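# Move graduated cylinder from shelved bench into cart's top tray

## Task

Pick up the graduated cylinder that stands on the bench with shelves and set it upright in the cart's uppermost tray. At the end its base must sit on the tray's own floor, not on the base of another cylinder, and every other cylinder must still be standing in that tray. No cylinder may tip over or reach the room's floor. They are glass, so a drop of more than a few centimetres or a hard knock breaks one, and that is a failure. When finished, open the gripper and move the robot away. The robot must not topple or be left leaning. The placement only counts if it stays put without the robot holding it.

## Robot and tools

ROBOT. A Hello Robot Stretch 4 with a single arm. It has an omni-wheel base, a lift that slides up and down a mast, a telescoping arm that reaches straight out, a three-joint wrist (yaw, pitch, roll) and a two-finger gripper with springy steel fingers. It stands about 1.6 m tall, and the base's edge lies within 0.23 m of the base origin. There are four cameras. head_camera sits atop the mast and looks forward and down; to aim it, rotate the base. head_left_camera and head_right_camera are fisheyes either side of it that look more steeply down and show the base and arm. wrist_camera looks along the fingers, with the fingertips near the bottom of its image.

FRAMES. Base frame: origin on the floor beneath the base centre, x ahead, y to the left, z up. hand_pose is reported in this frame; it is a point between the open fingertips. With all wrist joints at 0, its axes line up with the base frame. The printed value may be slightly wrong. The odometry frame is the base frame as it was when the scene began. Heading in base_odometry is positive to the left, from -3.142 to 3.142.

execute_actions. Arguments: actions, a list holding one action or nothing; cameras, an optional list of names (head_camera, head_left_camera, head_right_camera, wrist_camera, all). Omitted, null or ["all"] returns every camera; [] returns none. An empty actions list only reports the state and images. An action contains base, joints, or both, plus optional pace and contact_limits. Alternatively it contains only end_of_arm. All its motions begin together.
- base: exactly one key, each a relative move from where the base last reported itself. translate_m: metres straight ahead (+) or back, -2 to 2. strafe_m: metres sideways, left +, -2 to 2. rotate_rad: radians in place, counter-clockwise (left) +, -3.2 to 3.2.
- joints: one dictionary for the single arm, holding absolute targets by name. lift_m 0 to 1.2 m; arm_m 0 to 0.55 m (extension); wrist_yaw_rad -1.134 to 4.276 (0 ahead, + toward the left, 3.14 tucked back, above 3.4 the arm may block it); wrist_pitch_rad -1.117 to 4.259 (0 level, 1.57 pointing down); wrist_roll_rad -1.117 to 4.259 (0 means fingers side by side at equal height, + turns clockwise as seen from behind); gripper_m -0.038 to 0.141, the fingertip gap in metres (negative presses the tips together). Done tolerances: ±0.004 for lift, arm and gripper; ±0.02 for yaw and roll; ±0.05 for pitch. A joint target outside its range is clipped and the result notes it. Any other bad value or unknown key rejects the whole call.
- pace: "slow", "default", "fast" or "max". Base top speeds are 0.1/0.3/0.4/0.6 m/s and 1/2/3/4 rad/s, lowered when the lift is above 0.2 m. Wrist speed does not change with pace.
- contact_limits: {"arm_m": value}, 0 (gentlest) to 0.75 (firmest), 0.5 if omitted; it sets how hard the arm may push before it halts.
- end_of_arm: "enable_torque" revives wrist or gripper motors that shut off.
A joint or base left out of an action may keep pushing toward an earlier target. No action runs beyond 15 s. To unfold the wrist at the start, send lift_m 0.4 with wrist_yaw_rad 0.

wait: seconds from 0 to 10; commands nothing and returns the state and images. zoom_image: camera plus region [x0, y0, x1, y1] in pixels from the image's top-left corner, at most 504 by 504, taken from that camera's latest full image. read_manual: section "licences" (default) returns licence text only. finished_scene: scene, the number of the current scene; it ends that scene for good and reports success. Ending a reply without a tool call ends the scenes still left.

RESULTS. base_status and joint_status tell how each motion ended: done (for the base, wheels turned the commanded amount even if slipping), off_target (resting short, may still push), contact_stop_at_<key> (blocked; that part may go slack), limit_stop_at_<name> (a built-in limit; limit_stop_at_tilt means a lean over 6 degrees, limit_stop_at_own_body means self-collision), time_out, torque_fault (wrist motor went limp; send enable_torque). on_its_own lists what this call did not command; there "held at" is a target, not a position. lidar_m: 12 distances in metres, 30-degree sectors starting straight ahead and going counter-clockwise (4th left, 7th behind, 10th right); "-" means nothing seen or closer than 0.25 m; glass is often invisible. wrist_depth_mm: 7x7 grid of depths in mm, 100 to 2000, read from the top left; clear objects are omitted. turned_by_wheels vs turned_by_imu differing by more than about 0.1 rad signals a collision or slip. base_tilt gives forward and right lean in degrees. motor_effort is percent of maximum, with the action's peak in brackets; an unusual resting effort hints at a load or a push. Wheel effort positive means turning right. The pictures line lists the images' order.

GRIPPING. Close to a gripper_m smaller than the object's width; going further below squeezes harder and pulls the object inward. The reading and "done" do not confirm a hold; a firm squeeze shows in the gripper's effort when the command is 0 or higher. Fingertips pushed into a surface may jam; lift to free them.

AVOID. Dropping or knocking the glass cylinders; lower them gently onto the tray floor. Driving or turning with arm_m over 0.2 and a load above 1 kg, especially at fast paces, and strong pushes with a high gripper, as these can tip the robot. Pitching up below -0.2 with roll under -0.4 or above 4, which risks self-collision. Pressing the gripper into things with base or arm moves (torque faults). Objects can occasionally be nudged by outside disturbances, and the robot holds its last command while you think.

Each tool is called after "Request:" in YAML: its name, and indented under it one key for each argument.

## Session

Request:
execute_actions:
  actions: []

Scene clock: 0.00 s.
base_odometry: x=+0.000 y=+0.000 heading=+0.000 (m, m, rad; odometry frame)
turned_by_wheels: +0.000 (rad since the last result)
turned_by_imu: +0.000 (rad since the last result)
base_tilt: forward=-0.3 right=+0.1 (deg)
lidar_m: 1.49 1.93 1.83 1.88 1.78 1.65 1.41 1.64 1.59 1.64 2.21 1.45
base_status: not commanded
joint_positions: lift_m=+0.133 arm_m=+0.002 wrist_yaw_rad=+3.188 wrist_pitch_rad=-0.004 wrist_roll_rad=+0.015 gripper_m=+0.057
joint_status: not commanded
motor_effort: lift_m=+18 arm_m=+0 wrist_yaw_rad=-1 wrist_pitch_rad=-8 wrist_roll_rad=-2 gripper_m=-2 wheel_0=+1 wheel_1=+0 wheel_2=+0 (%)
hand_pose: x=-0.1191 y=+0.0738 z=+0.3126 quat_wxyz=(-0.023, +0.002, +0.007, +1.000) (m; base frame)
wrist_depth_mm: - 141 - - 1756 1661 1499 / - 133 164 1983 1863 1618 1464 / - 115 138 1921 1863 1618 1464 / - 123 156 1921 1756 1576 1430 / 138 137 - 1863 1756 1618 1464 / 227 1661 1255 1499 218 1430 1336 / 224 1008 194 878 798 878 866
pictures: head_camera, head_left_camera, head_right_camera, wrist_camera
Images, in order (width x height): head_camera 420x560, head_left_camera 420x672, head_right_camera 420x672, wrist_camera 616x392.

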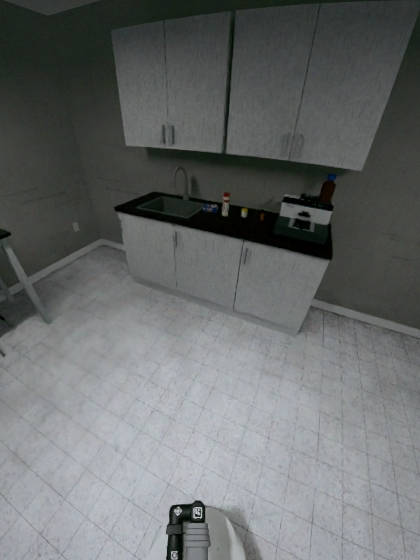

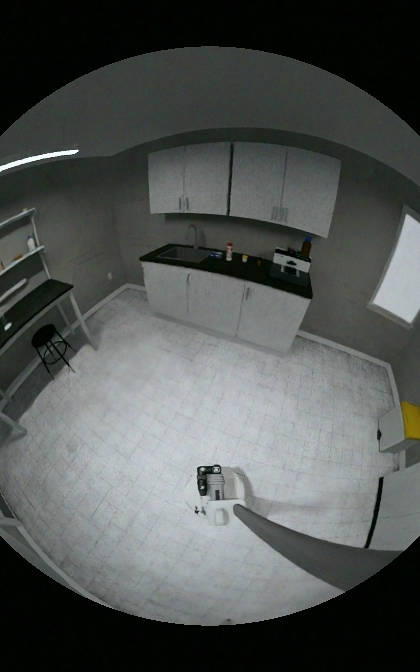

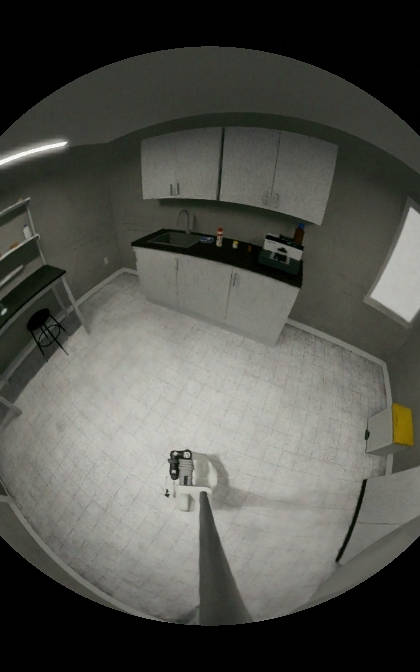

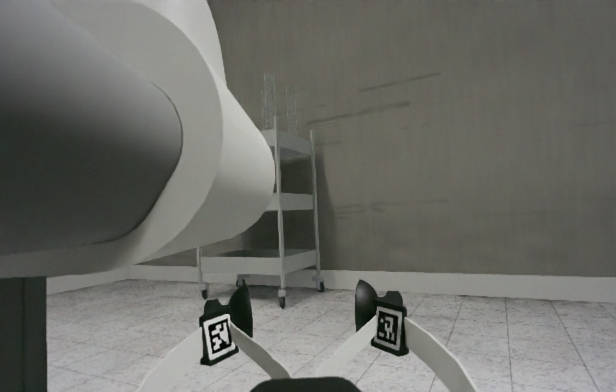

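Cart is behind. Turn left to see the bench.

Request:
execute_actions:
  actions:
    - {"base":{"rotate_rad":1.45},"joints":{"lift_m":0.9,"wrist_yaw_rad":0,"gripper_m":0.12}}

Scene clock: 5.67 s.
base_odometry: x=+0.000 y=+0.000 heading=+1.449 (m, m, rad; odometry frame)
turned_by_wheels: +1.449 (rad since the last result)
turned_by_imu: +1.436 (rad since the last result)
base_tilt: forward=-0.4 right=+0.2 (deg)
lidar_m: 1.85 1.88 1.63 1.41 1.50 1.62 1.63 2.32 1.47 1.46 1.75 1.83
base_status: done
joint_positions: lift_m=+0.900 arm_m=+0.002 wrist_yaw_rad=+0.000 wrist_pitch_rad=-0.004 wrist_roll_rad=+0.015 gripper_m=+0.120
joint_status: all done
motor_effort: lift_m=+21(24) arm_m=+0(0) wrist_yaw_rad=-1(6) wrist_pitch_rad=-9(9) wrist_roll_rad=-2(2) gripper_m=+1(2) wheel_0=-8(13) wheel_1=-4(9) wheel_2=-5(12) (%)
hand_pose: x=+0.4617 y=-0.0874 z=+1.0791 quat_wxyz=(+1.000, +0.007, -0.002, +0.000) (m; base frame)
wrist_depth_mm: 1863 - - - - - - / 1808 - - - - - - / 1863 - - - - - - / 1808 - - - - - - / 1756 - - - - 1756 1618 / 1756 - - - - - - / 1756 - - 151 - 1618 -
pictures: head_camera, head_left_camera, head_right_camera, wrist_camera
Images, in order (width x height): head_camera 420x560, head_left_camera 420x672, head_right_camera 420x672, wrist_camera 616x392.

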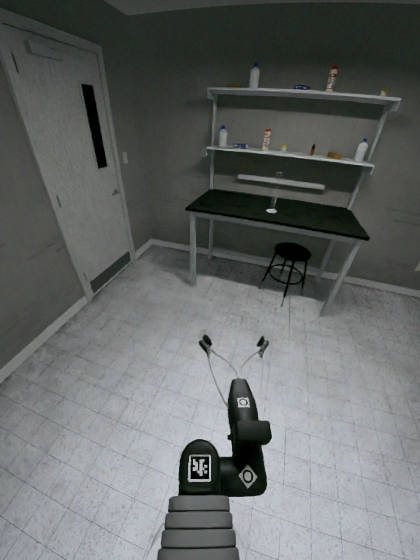

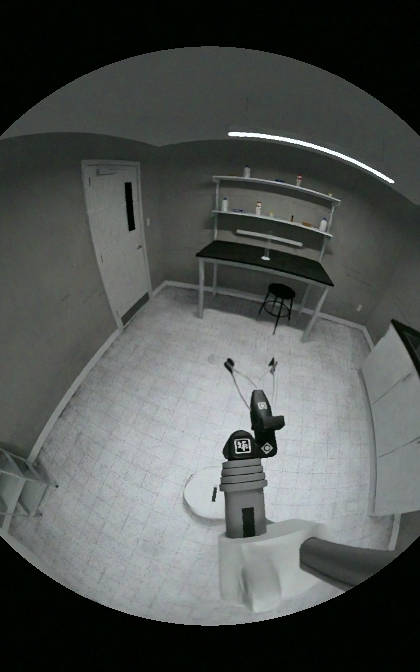

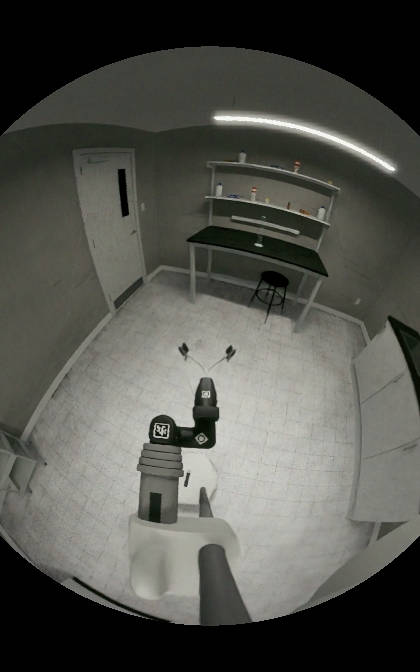

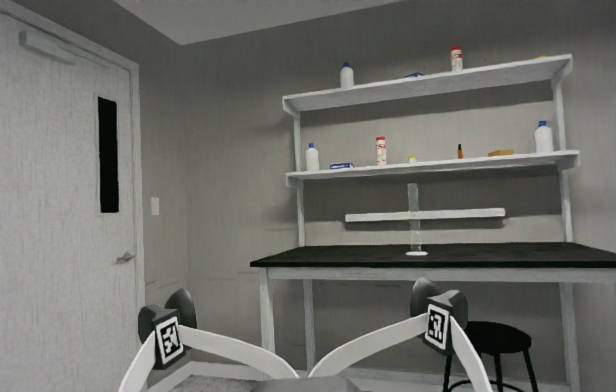

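Request:
execute_actions:
  actions:
    - {"base":{"rotate_rad":-0.25},"joints":{"lift_m":0.95}}
  cameras: []

Request:
execute_actions:
  actions:
    - {"base":{"translate_m":0.6}}
  cameras: ["head_camera","wrist_camera"]

Scene clock: 13.30 s.
base_odometry: x=+0.000 y=+0.000 heading=+1.200 (m, m, rad; odometry frame)
turned_by_wheels: -0.249 (rad since the last result)
turned_by_imu: -0.248 (rad since the last result)
base_tilt: forward=-0.4 right=+0.1 (deg)
lidar_m: 1.83 1.96 1.71 1.63 1.43 1.67 1.62 1.78 2.13 1.46 1.55 1.88
base_status: done
joint_positions: lift_m=+0.950 arm_m=+0.002 wrist_yaw_rad=+0.000 wrist_pitch_rad=-0.004 wrist_roll_rad=+0.015 gripper_m=+0.120
joint_status: all done
motor_effort: lift_m=+21(21) arm_m=+0(0) wrist_yaw_rad=-1(1) wrist_pitch_rad=-9(10) wrist_roll_rad=-1(2) gripper_m=-2(1) wheel_0=+7(9) wheel_1=+4(9) wheel_2=+4(10) (%)
hand_pose: x=+0.4616 y=-0.0874 z=+1.1291 quat_wxyz=(+1.000, +0.007, -0.002, +0.000) (m; base frame)
wrist_depth_mm: - - - - - - - / - - - - - - - / - - - - - - - / - - - - - - - / - - - - - - - / - - - - 1708 - - / - - - 150 - - -
pictures: none
No camera images: the call's "cameras" was empty. Leave "cameras" out to get every camera's image.

Scene clock: 16.77 s.
base_odometry: x=+0.217 y=+0.559 heading=+1.200 (m, m, rad; odometry frame)
turned_by_wheels: +0.001 (rad since the last result)
turned_by_imu: +0.002 (rad since the last result)
base_tilt: forward=-0.3 right=+0.1 (deg)
lidar_m: 1.23 1.33 1.65 1.61 1.71 1.85 2.22 2.35 1.54 1.50 1.60 1.27
base_status: done
joint_positions: lift_m=+0.950 arm_m=+0.002 wrist_yaw_rad=+0.000 wrist_pitch_rad=-0.004 wrist_roll_rad=+0.015 gripper_m=+0.120
joint_status: not commanded
motor_effort: lift_m=+20(21) arm_m=+0(0) wrist_yaw_rad=-1(0) wrist_pitch_rad=-8(11) wrist_roll_rad=-2(3) gripper_m=+2(1) wheel_0=+7(11) wheel_1=+4(9) wheel_2=-4(14) (%)
hand_pose: x=+0.4616 y=-0.0874 z=+1.1292 quat_wxyz=(+1.000, +0.007, -0.002, +0.000) (m; base frame)
wrist_depth_mm: - 1983 1863 1921 1863 1863 1863 / - 1921 1921 1863 1808 1808 1808 / - 1983 1863 1921 1983 1863 1863 / 1983 1983 1921 1921 1863 1863 1808 / 1921 1921 1863 1921 1808 1863 1808 / 1921 1182 1118 1078 1008 1042 1098 / 1921 1756 1808 150 1808 1863 1808
pictures: head_camera, wrist_camera
Images, in order (width x height): head_camera 420x560, wrist_camera 616x392.

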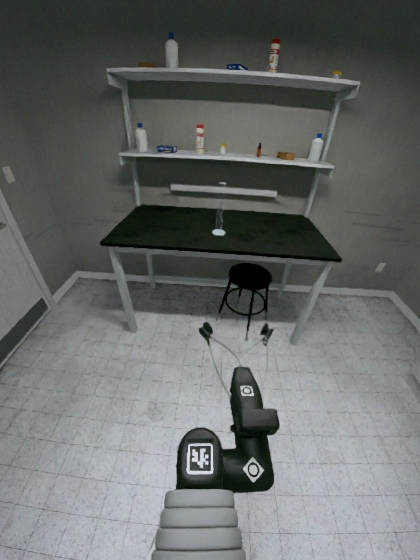

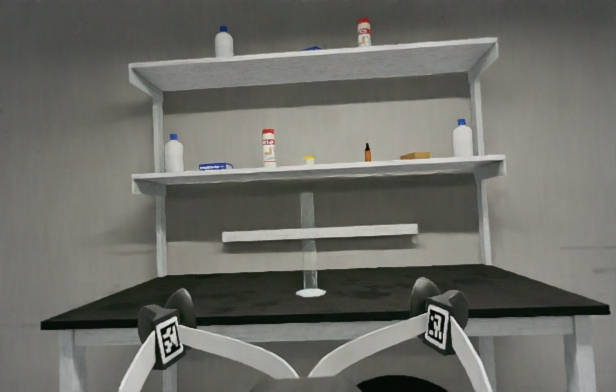

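Request:
execute_actions:
  actions:
    - {"base":{"translate_m":0.7},"joints":{"lift_m":0.9,"gripper_m":0.14}}
  cameras: ["head_camera","wrist_camera"]

Scene clock: 27.97 s.
base_odometry: x=+0.470 y=+1.212 heading=+1.201 (m, m, rad; odometry frame)
turned_by_wheels: +0.001 (rad since the last result)
turned_by_imu: +0.001 (rad since the last result)
base_tilt: forward=-0.4 right=+0.1 (deg)
lidar_m: 0.53 0.58 0.86 1.52 1.68 2.24 2.94 2.10 1.56 1.54 0.72 0.55
base_status: done
joint_positions: lift_m=+0.900 arm_m=+0.002 wrist_yaw_rad=+0.000 wrist_pitch_rad=-0.004 wrist_roll_rad=+0.015 gripper_m=+0.140
joint_status: all done
motor_effort: lift_m=+16(17) arm_m=+0(0) wrist_yaw_rad=+0(0) wrist_pitch_rad=-8(6) wrist_roll_rad=-1(3) gripper_m=+1(1) wheel_0=+5(10) wheel_1=+3(8) wheel_2=-2(14) (%)
hand_pose: x=+0.4616 y=-0.0874 z=+1.0795 quat_wxyz=(+1.000, +0.007, -0.002, +0.000) (m; base frame)
wrist_depth_mm: 1229 1182 1182 1138 1138 1118 1138 / 1182 1205 1160 1138 1138 1098 891 / 960 1025 1098 1138 1138 1098 1118 / 1182 1182 1160 1182 1138 1098 1118 / 1205 1160 1138 1118 1118 1098 1098 / 1078 788 917 904 854 661 778 / 603 512 500 160 508 488 512
pictures: head_camera, wrist_camera
Images, in order (width x height): head_camera 420x560, wrist_camera 616x392.

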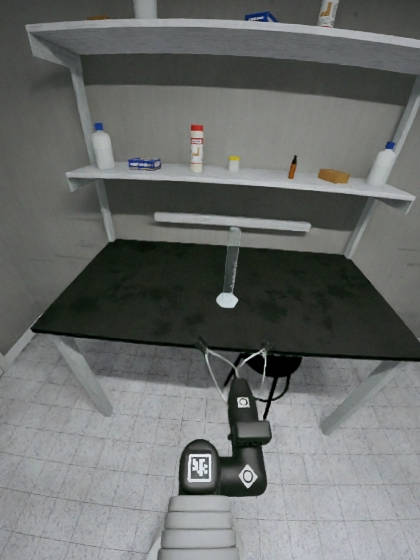

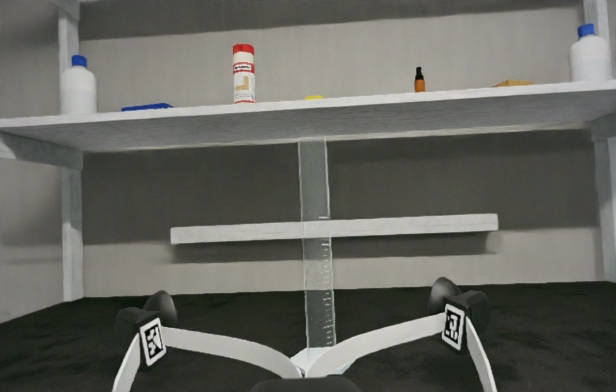

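Request:
execute_actions:
  actions:
    - {"base":{"strafe_m":-0.025},"joints":{"arm_m":0.28}}
  cameras: ["head_camera","wrist_camera"]

Scene clock: 34.70 s.
base_odometry: x=+0.493 y=+1.203 heading=+1.201 (m, m, rad; odometry frame)
turned_by_wheels: +0.000 (rad since the last result)
turned_by_imu: -0.001 (rad since the last result)
base_tilt: forward=-0.4 right=+0.1 (deg)
lidar_m: 0.53 0.56 0.85 1.55 1.69 2.29 2.94 2.03 1.56 1.51 0.70 0.54
base_status: done
joint_positions: lift_m=+0.900 arm_m=+0.279 wrist_yaw_rad=+0.000 wrist_pitch_rad=-0.004 wrist_roll_rad=+0.015 gripper_m=+0.140
joint_status: all done
motor_effort: lift_m=+16(16) arm_m=+7(7) wrist_yaw_rad=-1(0) wrist_pitch_rad=-10(9) wrist_roll_rad=-2(2) gripper_m=+1(2) wheel_0=+4(15) wheel_1=-1(10) wheel_2=+0(1) (%)
hand_pose: x=+0.7382 y=-0.0874 z=+1.0795 quat_wxyz=(+1.000, +0.007, -0.002, +0.000) (m; base frame)
wrist_depth_mm: 904 904 647 854 854 544 549 / 597 615 634 647 668 699 715 / 891 878 878 866 842 831 831 / 891 891 866 842 842 842 831 / 878 878 866 842 842 842 820 / 866 768 866 831 831 654 820 / 597 508 500 160 508 496 512
pictures: head_camera, wrist_camera
Images, in order (width x height): head_camera 420x560, wrist_camera 616x392.

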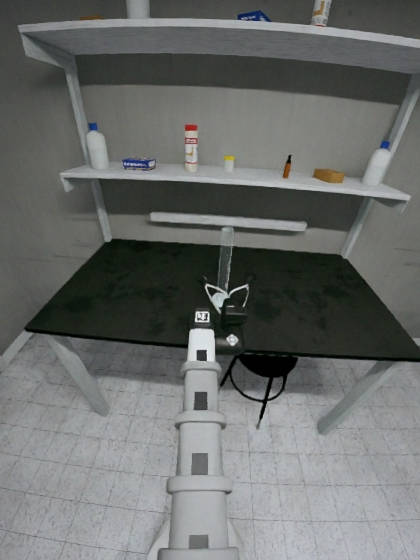

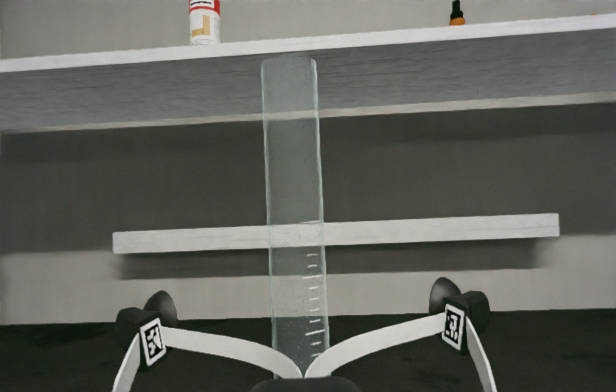

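Request:
execute_actions:
  actions:
    - {"joints":{"arm_m":0.40},"pace":"slow"}
  cameras: ["head_camera","wrist_camera"]

Scene clock: 39.97 s.
base_odometry: x=+0.493 y=+1.203 heading=+1.201 (m, m, rad; odometry frame)
turned_by_wheels: +0.000 (rad since the last result)
turned_by_imu: -0.001 (rad since the last result)
base_tilt: forward=-0.3 right=+0.1 (deg)
lidar_m: 0.52 0.58 0.84 1.55 1.69 2.28 2.93 2.02 1.57 1.52 0.73 0.55
base_status: not commanded
joint_positions: lift_m=+0.900 arm_m=+0.399 wrist_yaw_rad=+0.000 wrist_pitch_rad=-0.004 wrist_roll_rad=+0.015 gripper_m=+0.140
joint_status: all done
motor_effort: lift_m=+16(16) arm_m=+7(7) wrist_yaw_rad=-1(1) wrist_pitch_rad=-8(9) wrist_roll_rad=-1(3) gripper_m=+2(1) wheel_0=+5(4) wheel_1=-1(0) wheel_2=+0(0) (%)
hand_pose: x=+0.8582 y=-0.0874 z=+1.0795 quat_wxyz=(+1.000, +0.007, -0.002, +0.000) (m; base frame)
wrist_depth_mm: 430 433 442 449 459 469 484 / 591 603 627 647 668 723 715 / 759 759 750 732 723 715 707 / 768 768 750 741 723 715 715 / 759 741 691 661 715 707 715 / 759 741 723 723 715 654 707 / 603 500 496 159 508 484 517
pictures: head_camera, wrist_camera
Images, in order (width x height): head_camera 420x560, wrist_camera 616x392.

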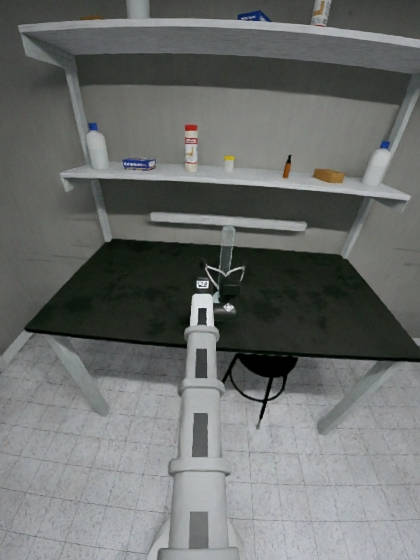

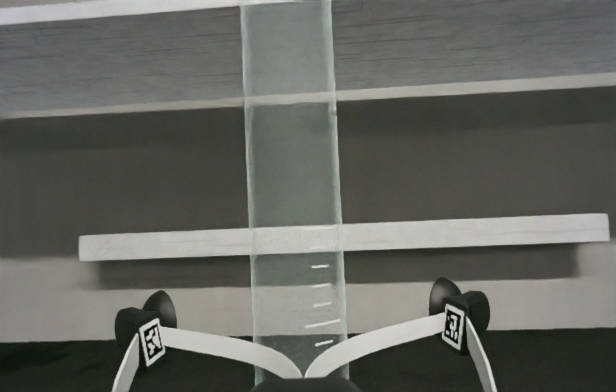

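Request:
execute_actions:
  actions:
    - {"joints":{"arm_m":0.41,"gripper_m":0.065},"pace":"slow"}
  cameras: ["wrist_camera"]

Request:
execute_actions:
  actions:
    - {"joints":{"gripper_m":0.01},"pace":"slow"}
  cameras: ["head_camera","wrist_camera"]

Scene clock: 50.90 s.
base_odometry: x=+0.493 y=+1.203 heading=+1.201 (m, m, rad; odometry frame)
turned_by_wheels: +0.000 (rad since the last result)
turned_by_imu: -0.001 (rad since the last result)
base_tilt: forward=-0.4 right=+0.1 (deg)
lidar_m: 0.53 0.56 0.84 1.56 1.71 2.31 2.93 2.02 1.55 1.51 0.72 0.54
base_status: not commanded
joint_positions: lift_m=+0.900 arm_m=+0.409 wrist_yaw_rad=+0.000 wrist_pitch_rad=-0.004 wrist_roll_rad=+0.015 gripper_m=+0.065
joint_status: all done
motor_effort: lift_m=+16(16) arm_m=+7(6) wrist_yaw_rad=-1(1) wrist_pitch_rad=-11(10) wrist_roll_rad=-2(2) gripper_m=-4(2) wheel_0=+5(5) wheel_1=+0(0) wheel_2=+0(0) (%)
hand_pose: x=+0.8682 y=-0.0874 z=+1.0795 quat_wxyz=(+1.000, +0.007, -0.002, +0.000) (m; base frame)
wrist_depth_mm: 424 436 439 452 462 473 484 / 597 609 634 654 661 715 699 / 750 732 723 741 723 715 707 / 750 741 741 732 715 707 691 / 750 732 676 640 715 699 699 / 750 741 732 707 222 699 691 / 597 580 488 521 469 521 512
pictures: wrist_camera
Images, in order (width x height): wrist_camera 616x392.

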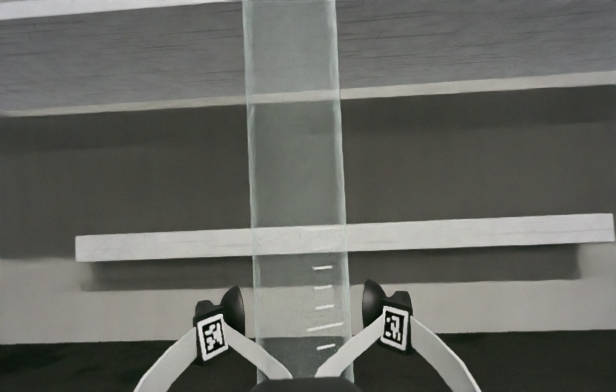

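Scene clock: 53.13 s.
base_odometry: x=+0.493 y=+1.203 heading=+1.201 (m, m, rad; odometry frame)
turned_by_wheels: +0.000 (rad since the last result)
turned_by_imu: +0.000 (rad since the last result)
base_tilt: forward=-0.4 right=+0.1 (deg)
lidar_m: 0.53 0.59 0.86 1.57 1.68 2.30 2.94 2.05 1.56 1.52 0.73 0.55
base_status: not commanded
joint_positions: lift_m=+0.900 arm_m=+0.409 wrist_yaw_rad=+0.000 wrist_pitch_rad=-0.004 wrist_roll_rad=+0.015 gripper_m=+0.010
joint_status: all done
motor_effort: lift_m=+16(16) arm_m=+7(7) wrist_yaw_rad=+0(0) wrist_pitch_rad=-7(9) wrist_roll_rad=-2(1) gripper_m=-7(8) wheel_0=+4(4) wheel_1=+0(1) wheel_2=+0(0) (%)
hand_pose: x=+0.8682 y=-0.0874 z=+1.0795 quat_wxyz=(+1.000, +0.007, -0.002, +0.000) (m; base frame)
wrist_depth_mm: 424 433 439 449 459 477 484 / 591 615 634 647 676 707 707 / 759 741 732 732 715 715 707 / 750 741 741 723 707 707 699 / 750 741 691 647 707 707 691 / 759 741 732 707 699 699 691 / 597 580 182 512 469 512 508
pictures: head_camera, wrist_camera
Images, in order (width x height): head_camera 420x560, wrist_camera 616x392.

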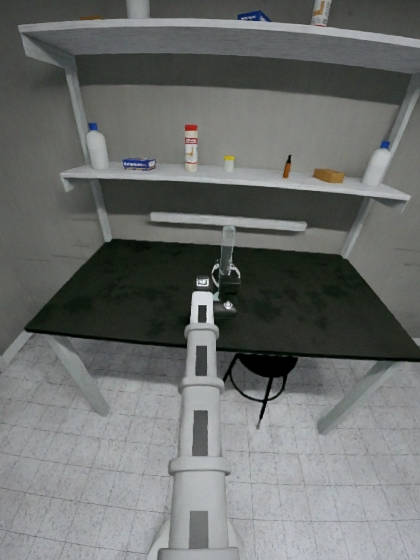

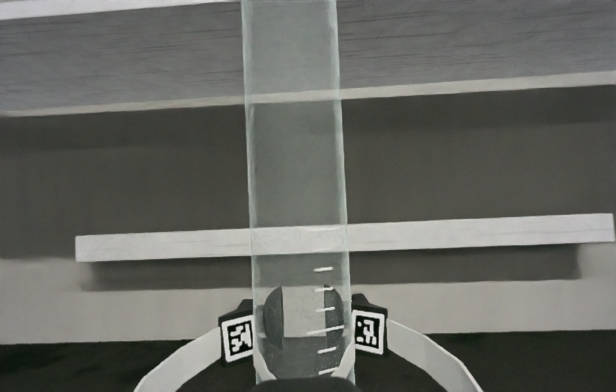

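Request:
zoom_image:
  camera: "head_camera"
  region: [180,220,280,320]

Region (180, 220, 280, 320) of head_camera's 420x560 image, scaled by 5.040, with more detail than that image has.

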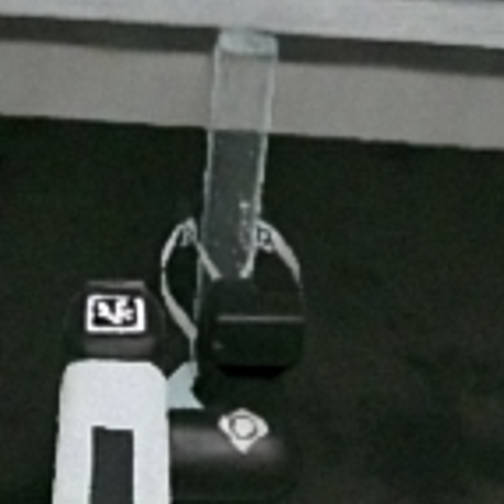

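Request:
execute_actions:
  actions:
    - {"joints":{"gripper_m":0.09},"pace":"slow"}
  cameras: []

Request:
execute_actions:
  actions:
    - {"joints":{"arm_m":0.38},"pace":"slow"}
  cameras: ["wrist_camera"]

Request:
execute_actions:
  actions:
    - {"joints":{"gripper_m":0.01},"pace":"slow"}
  cameras: ["wrist_camera"]

Scene clock: 64.33 s.
base_odometry: x=+0.493 y=+1.203 heading=+1.201 (m, m, rad; odometry frame)
turned_by_wheels: +0.000 (rad since the last result)
turned_by_imu: -0.001 (rad since the last result)
base_tilt: forward=-0.3 right=+0.1 (deg)
lidar_m: 0.53 0.59 0.86 1.56 1.71 2.29 2.93 2.05 1.53 1.52 0.72 0.56
base_status: not commanded
joint_positions: lift_m=+0.900 arm_m=+0.409 wrist_yaw_rad=+0.000 wrist_pitch_rad=-0.004 wrist_roll_rad=+0.015 gripper_m=+0.090
joint_status: all done
motor_effort: lift_m=+16(16) arm_m=+7(7) wrist_yaw_rad=-1(1) wrist_pitch_rad=-11(7) wrist_roll_rad=-2(2) gripper_m=-2(6) wheel_0=+5(4) wheel_1=+0(0) wheel_2=+0(0) (%)
hand_pose: x=+0.8682 y=-0.0874 z=+1.0795 quat_wxyz=(+1.000, +0.007, -0.002, +0.000) (m; base frame)
wrist_depth_mm: 424 430 445 452 466 469 484 / 591 609 634 647 668 715 699 / 759 741 741 732 715 715 699 / 759 741 732 715 715 707 691 / 750 732 683 647 715 699 691 / 741 732 723 715 222 699 691 / 603 549 496 504 492 484 512
pictures: none
No camera images: the call's "cameras" was empty. Leave "cameras" out to get every camera's image.

Scene clock: 65.70 s.
base_odometry: x=+0.493 y=+1.203 heading=+1.201 (m, m, rad; odometry frame)
turned_by_wheels: +0.000 (rad since the last result)
turned_by_imu: +0.000 (rad since the last result)
base_tilt: forward=-0.3 right=+0.1 (deg)
lidar_m: 0.52 0.58 0.87 1.55 1.70 2.28 2.93 2.05 1.56 1.50 0.72 0.55
base_status: not commanded
joint_positions: lift_m=+0.900 arm_m=+0.381 wrist_yaw_rad=+0.000 wrist_pitch_rad=-0.004 wrist_roll_rad=+0.015 gripper_m=+0.090
joint_status: all done
motor_effort: lift_m=+16(16) arm_m=-7(6) wrist_yaw_rad=-1(1) wrist_pitch_rad=-8(9) wrist_roll_rad=-1(2) gripper_m=-1(1) wheel_0=+4(4) wheel_1=+0(0) wheel_2=+0(0) (%)
hand_pose: x=+0.8406 y=-0.0874 z=+1.0795 quat_wxyz=(+1.000, +0.007, -0.002, +0.000) (m; base frame)
wrist_depth_mm: 452 455 442 455 459 473 480 / 591 615 627 661 676 691 741 / 778 768 768 768 741 741 732 / 788 778 768 759 750 741 715 / 778 778 691 676 732 741 715 / 768 768 759 741 223 723 707 / 597 539 492 517 496 488 512
pictures: wrist_camera
Images, in order (width x height): wrist_camera 616x392.

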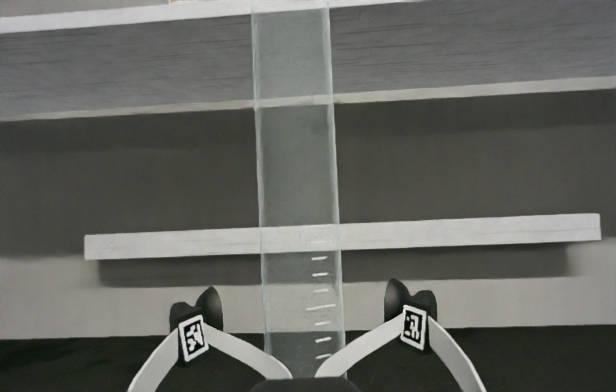

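Scene clock: 68.77 s.
base_odometry: x=+0.493 y=+1.203 heading=+1.201 (m, m, rad; odometry frame)
turned_by_wheels: +0.000 (rad since the last result)
turned_by_imu: -0.001 (rad since the last result)
base_tilt: forward=-0.3 right=+0.2 (deg)
lidar_m: 0.52 0.59 0.84 1.56 1.69 2.31 2.93 2.03 1.57 1.51 0.72 0.55
base_status: not commanded
joint_positions: lift_m=+0.900 arm_m=+0.381 wrist_yaw_rad=+0.000 wrist_pitch_rad=-0.004 wrist_roll_rad=+0.015 gripper_m=+0.010
joint_status: all done
motor_effort: lift_m=+16(16) arm_m=-7(7) wrist_yaw_rad=+0(1) wrist_pitch_rad=-9(7) wrist_roll_rad=-2(2) gripper_m=-12(13) wheel_0=+5(4) wheel_1=-1(0) wheel_2=+0(0) (%)
hand_pose: x=+0.8406 y=-0.0874 z=+1.0795 quat_wxyz=(+1.000, +0.007, -0.002, +0.000) (m; base frame)
wrist_depth_mm: 452 455 445 449 459 473 484 / 597 615 634 654 676 691 723 / 798 788 759 778 741 741 723 / 788 778 759 750 741 741 723 / 778 759 691 750 741 723 715 / 768 768 741 750 723 715 723 / 597 580 183 508 466 488 508
pictures: wrist_camera
Images, in order (width x height): wrist_camera 616x392.

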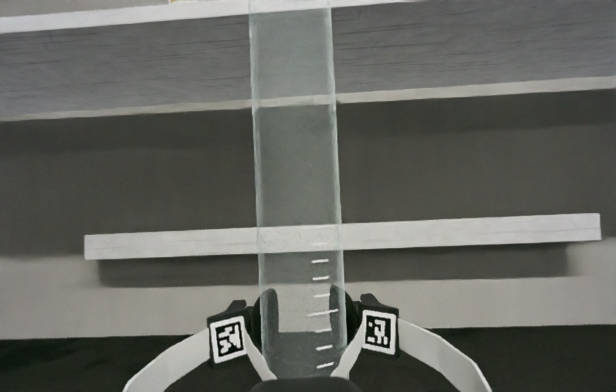

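Better grip. Squeeze a bit more, lift slightly.

Request:
execute_actions:
  actions:
    - {"joints":{"gripper_m":0.0},"pace":"slow"}
  cameras: []

Request:
execute_actions:
  actions:
    - {"joints":{"lift_m":0.92},"pace":"slow"}
  cameras: ["head_camera","wrist_camera"]

Scene clock: 73.10 s.
base_odometry: x=+0.493 y=+1.203 heading=+1.201 (m, m, rad; odometry frame)
turned_by_wheels: +0.000 (rad since the last result)
turned_by_imu: -0.001 (rad since the last result)
base_tilt: forward=-0.4 right=+0.1 (deg)
lidar_m: 0.53 0.58 0.86 1.55 1.68 2.31 2.94 2.04 1.56 1.51 0.73 0.55
base_status: not commanded
joint_positions: lift_m=+0.900 arm_m=+0.381 wrist_yaw_rad=+0.000 wrist_pitch_rad=-0.004 wrist_roll_rad=+0.015 gripper_m=+0.000
joint_status: all done
motor_effort: lift_m=+16(16) arm_m=-7(7) wrist_yaw_rad=-1(1) wrist_pitch_rad=-8(9) wrist_roll_rad=-2(3) gripper_m=-14(12) wheel_0=+4(4) wheel_1=-1(0) wheel_2=+0(0) (%)
hand_pose: x=+0.8406 y=-0.0874 z=+1.0795 quat_wxyz=(+1.000, +0.007, -0.002, +0.000) (m; base frame)
wrist_depth_mm: 455 455 442 452 462 469 484 / 603 609 640 654 676 691 732 / 778 768 759 750 750 741 723 / 778 768 768 750 741 750 723 / 778 768 691 750 723 715 715 / 778 768 750 750 732 723 723 / 597 544 181 521 469 484 517
pictures: none
No camera images: the call's "cameras" was empty. Leave "cameras" out to get every camera's image.

Scene clock: 74.03 s.
base_odometry: x=+0.493 y=+1.203 heading=+1.201 (m, m, rad; odometry frame)
turned_by_wheels: +0.000 (rad since the last result)
turned_by_imu: +0.000 (rad since the last result)
base_tilt: forward=-0.4 right=+0.1 (deg)
lidar_m: 0.53 0.56 0.85 1.56 1.70 2.27 2.92 2.04 1.57 1.52 0.72 0.54
base_status: not commanded
joint_positions: lift_m=+0.920 arm_m=+0.381 wrist_yaw_rad=+0.000 wrist_pitch_rad=-0.002 wrist_roll_rad=+0.015 gripper_m=+0.000
joint_status: all done
motor_effort: lift_m=+22(22) arm_m=-7(7) wrist_yaw_rad=+0(1) wrist_pitch_rad=-13(16) wrist_roll_rad=-2(3) gripper_m=-15(15) wheel_0=+4(5) wheel_1=+0(1) wheel_2=+0(0) (%)
hand_pose: x=+0.8406 y=-0.0874 z=+1.0984 quat_wxyz=(+1.000, +0.007, -0.001, +0.000) (m; base frame)
wrist_depth_mm: 798 449 433 442 427 433 445 / 554 564 574 603 621 640 661 / 788 778 768 759 750 750 715 / 768 768 768 750 750 732 723 / 778 750 676 741 732 661 732 / 778 768 750 741 732 715 715 / 640 585 181 559 504 521 554
pictures: head_camera, wrist_camera
Images, in order (width x height): head_camera 420x560, wrist_camera 616x392.

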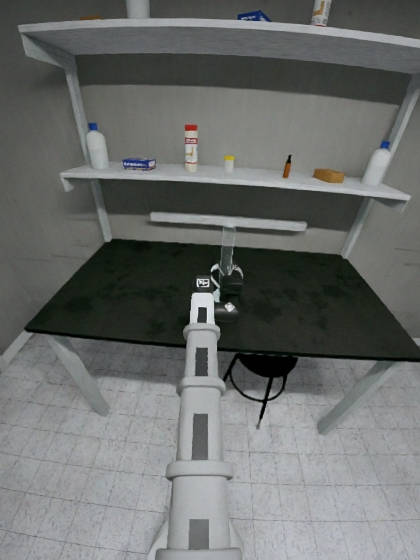

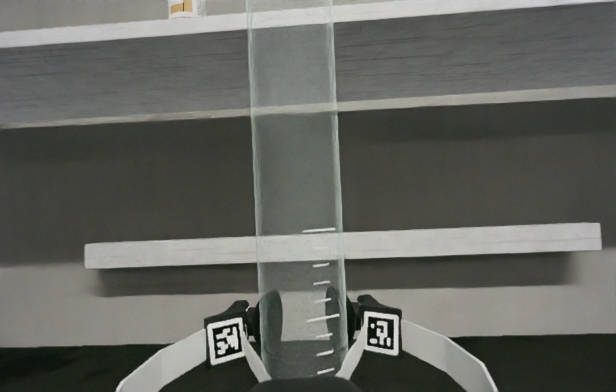

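Request:
execute_actions:
  actions:
    - {"joints":{"arm_m":0.05},"pace":"slow"}
  cameras: []

Request:
execute_actions:
  actions:
    - {"base":{"translate_m":-0.9},"joints":{"lift_m":1.0},"pace":"slow"}
  cameras: []

Request:
execute_actions:
  actions:
    - {"base":{"rotate_rad":1.9},"pace":"slow"}

Scene clock: 82.90 s.
base_odometry: x=+0.493 y=+1.203 heading=+1.201 (m, m, rad; odometry frame)
turned_by_wheels: +0.000 (rad since the last result)
turned_by_imu: -0.001 (rad since the last result)
base_tilt: forward=-0.4 right=+0.2 (deg)
lidar_m: 0.44 0.59 0.87 1.57 1.70 2.29 2.92 2.05 1.58 1.51 0.72 0.48
base_status: not commanded
joint_positions: lift_m=+0.920 arm_m=+0.051 wrist_yaw_rad=+0.000 wrist_pitch_rad=-0.002 wrist_roll_rad=+0.015 gripper_m=+0.000
joint_status: all done
motor_effort: lift_m=+22(22) arm_m=-7(5) wrist_yaw_rad=+0(1) wrist_pitch_rad=-16(14) wrist_roll_rad=-3(2) gripper_m=-13(14) wheel_0=+4(4) wheel_1=+0(0) wheel_2=+0(0) (%)
hand_pose: x=+0.5106 y=-0.0874 z=+1.0984 quat_wxyz=(+1.000, +0.007, -0.001, +0.000) (m; base frame)
wrist_depth_mm: 1160 1138 1118 1118 1078 1078 1060 / 1160 1138 1118 1118 1098 1060 820 / 904 960 1025 1078 1060 1060 1042 / 1138 1118 1098 1078 1098 1060 1042 / 1138 1098 1098 1078 1060 1060 1060 / 1078 1025 991 842 809 878 854 / 647 597 182 554 508 530 559
pictures: none
No camera images: the call's "cameras" was empty. Leave "cameras" out to get every camera's image.

action 0: "base": translate_m = -0.9 would last too long for one action: at the pace "slow" translate_m can be at most 0.766 in either direction: name a faster pace, or command the rest in another action

Scene clock: 86.10 s.
base_odometry: x=+0.493 y=+1.202 heading=+3.100 (m, m, rad; odometry frame)
turned_by_wheels: +1.899 (rad since the last result)
turned_by_imu: +1.882 (rad since the last result)
base_tilt: forward=-0.4 right=+0.0 (deg)
lidar_m: 0.42 2.03 2.90 2.98 1.66 1.52 0.92 0.56 0.54 0.55 0.70 0.46
base_status: done
joint_positions: lift_m=+0.920 arm_m=+0.051 wrist_yaw_rad=+0.000 wrist_pitch_rad=-0.002 wrist_roll_rad=+0.015 gripper_m=+0.000
joint_status: not commanded
motor_effort: lift_m=+21(22) arm_m=-7(7) wrist_yaw_rad=-1(0) wrist_pitch_rad=-16(16) wrist_roll_rad=-2(2) gripper_m=-15(16) wheel_0=-6(13) wheel_1=-5(10) wheel_2=-6(8) (%)
hand_pose: x=+0.5106 y=-0.0874 z=+1.0984 quat_wxyz=(+1.000, +0.007, -0.001, +0.000) (m; base frame)
wrist_depth_mm: - 1756 1661 1430 1336 1205 1118 / - 1808 1537 1499 1366 1182 1118 / - 1808 1576 1499 1308 1229 1118 / 1983 1808 1618 1464 1308 1205 1118 / - 1756 1576 1430 1336 1229 1118 / - 1808 1537 1397 1255 1160 1118 / 1983 1756 181 1430 1281 1160 1098
pictures: head_camera, head_left_camera, head_right_camera, wrist_camera
Images, in order (width x height): head_camera 420x560, head_left_camera 420x672, head_right_camera 420x672, wrist_camera 616x392.

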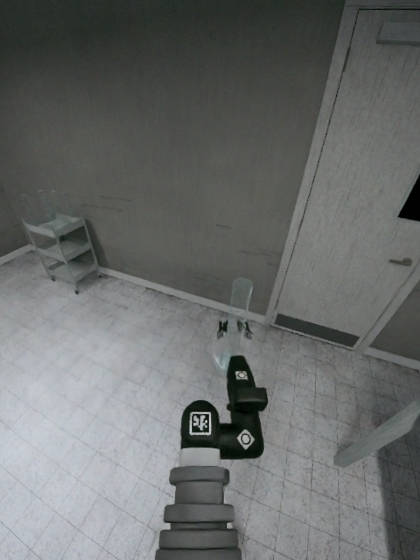

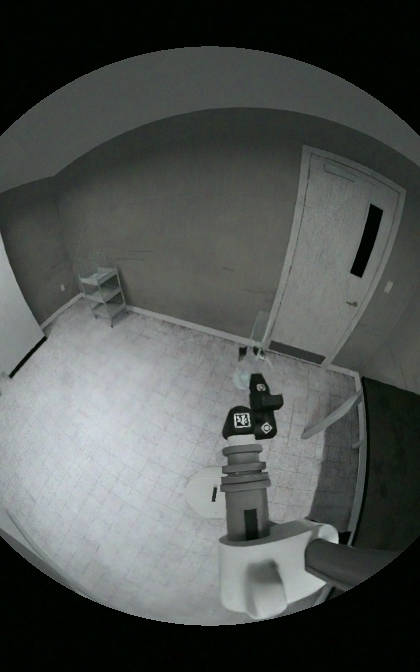

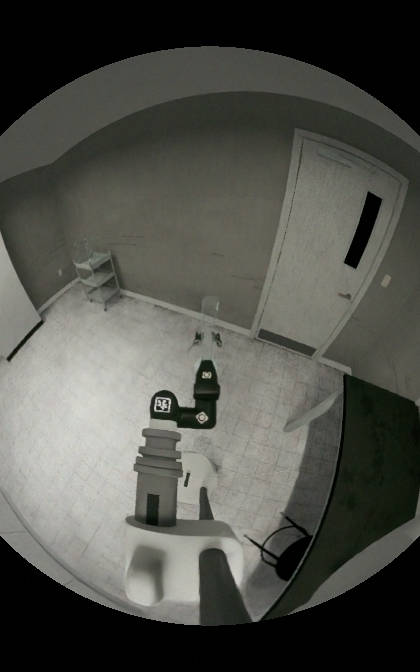

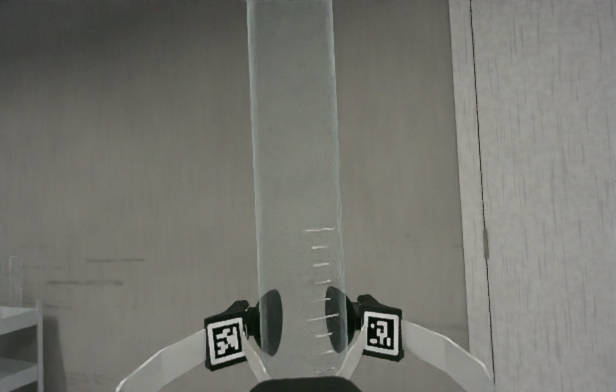

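Request:
execute_actions:
  actions:
    - {"base":{"rotate_rad":-0.18},"pace":"slow"}
  cameras: []

Request:
execute_actions:
  actions:
    - {"base":{"strafe_m":1.3},"joints":{"lift_m":1.1}}

Scene clock: 91.50 s.
base_odometry: x=+0.493 y=+1.202 heading=+2.921 (m, m, rad; odometry frame)
turned_by_wheels: -0.178 (rad since the last result)
turned_by_imu: -0.178 (rad since the last result)
base_tilt: forward=-0.4 right=+0.2 (deg)
lidar_m: 0.43 1.79 2.29 2.92 1.83 1.53 1.53 0.65 0.53 0.52 0.60 0.46
base_status: done
joint_positions: lift_m=+0.920 arm_m=+0.051 wrist_yaw_rad=+0.000 wrist_pitch_rad=-0.002 wrist_roll_rad=+0.015 gripper_m=+0.000
joint_status: not commanded
motor_effort: lift_m=+21(21) arm_m=-7(7) wrist_yaw_rad=-1(2) wrist_pitch_rad=-17(18) wrist_roll_rad=-2(2) gripper_m=-13(15) wheel_0=+8(8) wheel_1=+5(7) wheel_2=+6(9) (%)
hand_pose: x=+0.5106 y=-0.0874 z=+1.0984 quat_wxyz=(+1.000, +0.007, -0.001, +0.000) (m; base frame)
wrist_depth_mm: 1618 1537 1464 1397 1308 1229 1182 / 1618 1537 1464 1366 1281 1229 1160 / 1576 1499 1464 1397 1308 1229 1182 / 1576 1499 1464 1366 1336 1229 1182 / 1618 1537 1464 1366 1308 1229 1160 / 1576 1576 1397 1366 1229 1205 1160 / 1661 1464 181 1308 1255 1182 1160
pictures: none
No camera images: the call's "cameras" was empty. Leave "cameras" out to get every camera's image.

Scene clock: 97.17 s.
base_odometry: x=+0.209 y=-0.066 heading=+2.921 (m, m, rad; odometry frame)
turned_by_wheels: +0.000 (rad since the last result)
turned_by_imu: -0.001 (rad since the last result)
base_tilt: forward=-0.3 right=+0.1 (deg)
lidar_m: 0.44 1.67 1.64 1.63 2.20 1.24 1.24 1.42 1.82 1.78 2.06 1.87
base_status: done
joint_positions: lift_m=+1.100 arm_m=+0.051 wrist_yaw_rad=+0.000 wrist_pitch_rad=-0.002 wrist_roll_rad=+0.015 gripper_m=+0.000
joint_status: all done
motor_effort: lift_m=+21(22) arm_m=-7(7) wrist_yaw_rad=-1(0) wrist_pitch_rad=-16(18) wrist_roll_rad=-3(2) gripper_m=-15(16) wheel_0=-5(16) wheel_1=+1(13) wheel_2=+0(3) (%)
hand_pose: x=+0.5106 y=-0.0874 z=+1.2784 quat_wxyz=(+1.000, +0.007, -0.001, +0.000) (m; base frame)
wrist_depth_mm: 1983 1921 1756 1756 1618 1537 1499 / 1983 1808 1756 1618 1576 1576 1430 / 1983 1756 1808 1661 1537 1499 1499 / 1983 1808 1756 1708 1618 1537 1464 / 1983 1863 1708 1708 1618 1537 1430 / 1921 1808 1708 1661 1537 1499 1430 / 1921 1708 181 1661 1576 1464 1430
pictures: head_camera, head_left_camera, head_right_camera, wrist_camera
Images, in order (width x height): head_camera 420x560, head_left_camera 420x672, head_right_camera 420x672, wrist_camera 616x392.

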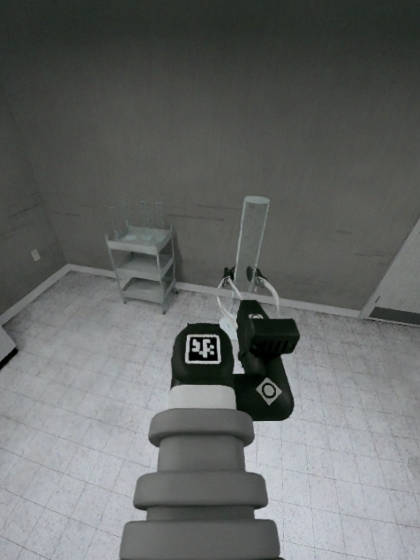

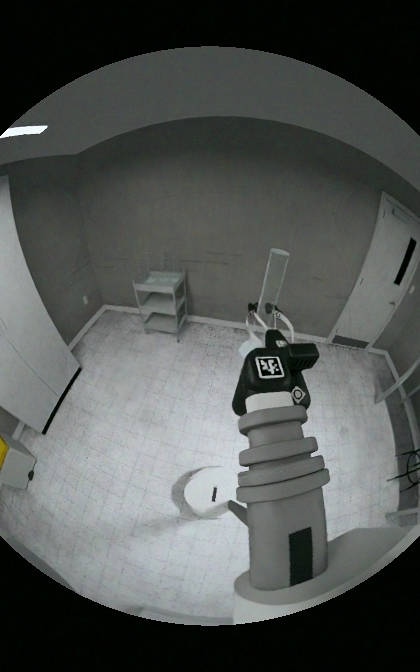

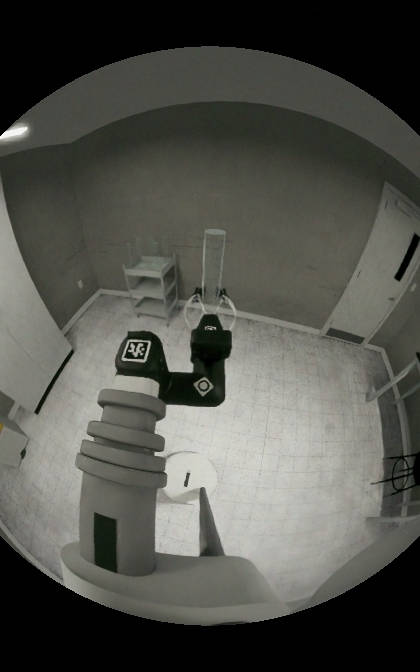

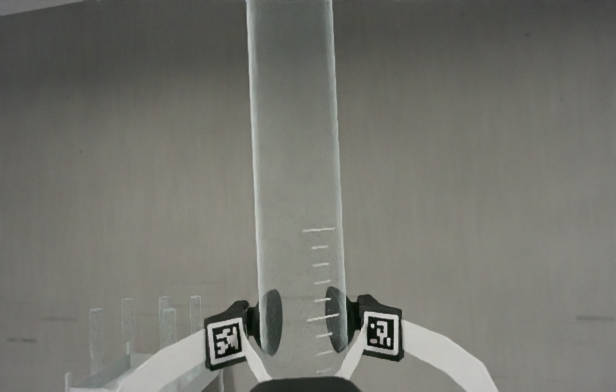

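Request:
execute_actions:
  actions:
    - {"base":{"rotate_rad":-0.25},"pace":"slow"}
  cameras: []

Request:
execute_actions:
  actions:
    - {"base":{"strafe_m":0.8}}
  cameras: []

Request:
execute_actions:
  actions:
    - {"base":{"translate_m":0.4}}

Scene clock: 103.40 s.
base_odometry: x=+0.209 y=-0.066 heading=+2.672 (m, m, rad; odometry frame)
turned_by_wheels: -0.249 (rad since the last result)
turned_by_imu: -0.247 (rad since the last result)
base_tilt: forward=-0.4 right=+0.2 (deg)
lidar_m: 0.44 1.62 1.74 1.64 1.74 1.96 1.26 1.27 1.73 1.81 1.87 1.97
base_status: done
joint_positions: lift_m=+1.100 arm_m=+0.051 wrist_yaw_rad=+0.000 wrist_pitch_rad=-0.002 wrist_roll_rad=+0.015 gripper_m=+0.000
joint_status: not commanded
motor_effort: lift_m=+21(22) arm_m=-7(7) wrist_yaw_rad=+0(2) wrist_pitch_rad=-16(15) wrist_roll_rad=-3(3) gripper_m=-13(14) wheel_0=+8(10) wheel_1=+4(7) wheel_2=+5(9) (%)
hand_pose: x=+0.5106 y=-0.0874 z=+1.2784 quat_wxyz=(+1.000, +0.007, -0.001, +0.000) (m; base frame)
wrist_depth_mm: 1618 1661 1708 1661 1708 1708 1756 / 1661 1661 1661 1708 1708 1708 1708 / 1576 1661 1661 1708 1661 1708 1708 / 1618 1618 1618 1661 1576 1708 1756 / 1576 1661 1618 1661 1618 1618 1661 / 1576 1537 1576 1618 1661 1661 1756 / 1576 1576 181 1708 1661 1661 1661
pictures: none
No camera images: the call's "cameras" was empty. Leave "cameras" out to get every camera's image.

Scene clock: 107.40 s.
base_odometry: x=-0.153 y=-0.779 heading=+2.672 (m, m, rad; odometry frame)
turned_by_wheels: +0.000 (rad since the last result)
turned_by_imu: -0.001 (rad since the last result)
base_tilt: forward=-0.4 right=+0.1 (deg)
lidar_m: 0.43 1.50 0.89 0.84 1.02 1.22 1.88 1.40 1.75 2.61 2.70 1.94
base_status: done
joint_positions: lift_m=+1.100 arm_m=+0.051 wrist_yaw_rad=+0.000 wrist_pitch_rad=-0.002 wrist_roll_rad=+0.015 gripper_m=+0.000
joint_status: not commanded
motor_effort: lift_m=+21(21) arm_m=-7(7) wrist_yaw_rad=-1(1) wrist_pitch_rad=-15(15) wrist_roll_rad=-2(3) gripper_m=-14(17) wheel_0=-4(15) wheel_1=+3(12) wheel_2=+0(4) (%)
hand_pose: x=+0.5106 y=-0.0874 z=+1.2784 quat_wxyz=(+1.000, +0.007, -0.001, +0.000) (m; base frame)
wrist_depth_mm: 1537 1618 1661 1618 1661 1708 1756 / 1537 1618 1618 1661 1708 1756 1661 / 1618 1576 1661 1618 1661 1708 1708 / 1576 1618 1618 1661 1618 1708 1661 / 1576 1576 1576 1661 1661 1661 1708 / 1576 1618 1618 1618 1618 1661 1708 / 1576 1537 181 1618 1618 1708 1661
pictures: none
No camera images: the call's "cameras" was empty. Leave "cameras" out to get every camera's image.

Scene clock: 110.23 s.
base_odometry: x=-0.510 y=-0.599 heading=+2.673 (m, m, rad; odometry frame)
turned_by_wheels: +0.000 (rad since the last result)
turned_by_imu: +0.001 (rad since the last result)
base_tilt: forward=-0.4 right=+0.1 (deg)
lidar_m: 0.42 1.09 0.90 0.85 0.89 1.25 2.28 1.77 2.36 2.60 2.15 1.52
base_status: done
joint_positions: lift_m=+1.100 arm_m=+0.051 wrist_yaw_rad=+0.000 wrist_pitch_rad=-0.002 wrist_roll_rad=+0.015 gripper_m=+0.000
joint_status: not commanded
motor_effort: lift_m=+21(21) arm_m=-6(7) wrist_yaw_rad=+0(1) wrist_pitch_rad=-15(15) wrist_roll_rad=-2(2) gripper_m=-15(14) wheel_0=+6(11) wheel_1=+4(10) wheel_2=-4(13) (%)
hand_pose: x=+0.5106 y=-0.0874 z=+1.2784 quat_wxyz=(+1.000, +0.007, -0.001, +0.000) (m; base frame)
wrist_depth_mm: 1205 1205 1255 1255 1281 1255 1281 / 1182 1205 1229 1229 1229 1255 1281 / 1205 1205 1205 1229 1255 1255 1255 / 1182 1160 1182 1205 1205 1229 1255 / 1182 1205 1205 1229 1205 1205 1281 / 1160 1205 1182 1205 1205 1229 1229 / 1160 1160 181 1182 1205 1281 1229
pictures: head_camera, head_left_camera, head_right_camera, wrist_camera
Images, in order (width x height): head_camera 420x560, head_left_camera 420x672, head_right_camera 420x672, wrist_camera 616x392.

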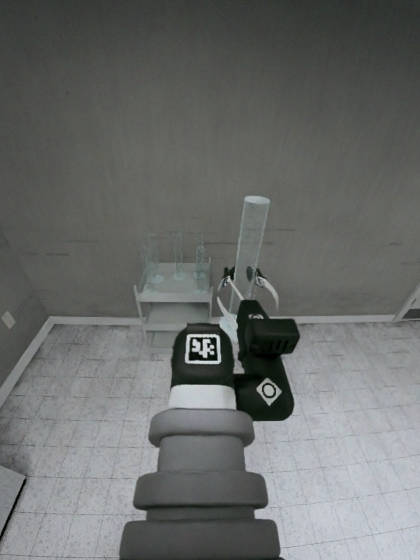

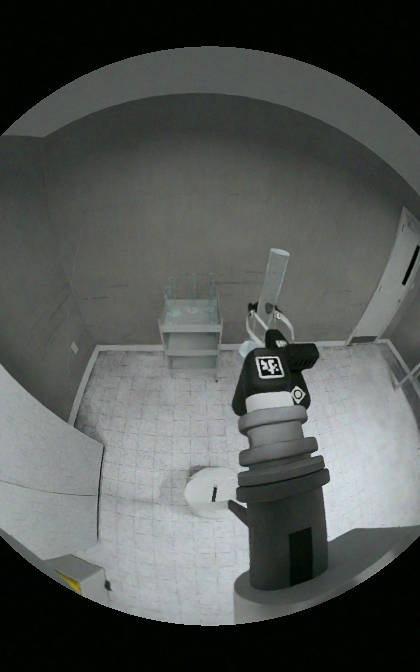

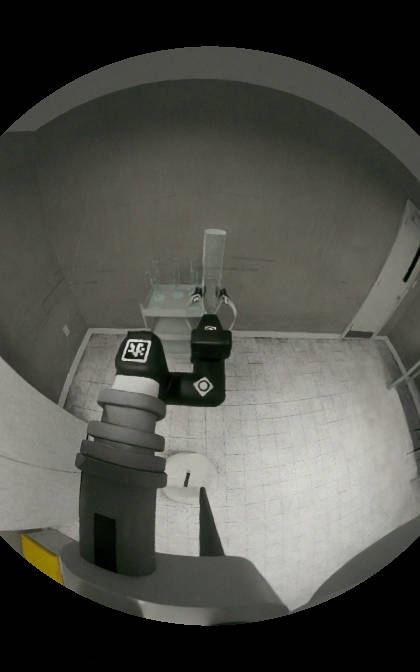

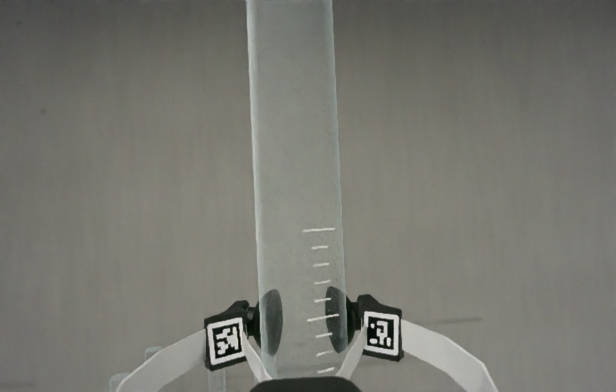

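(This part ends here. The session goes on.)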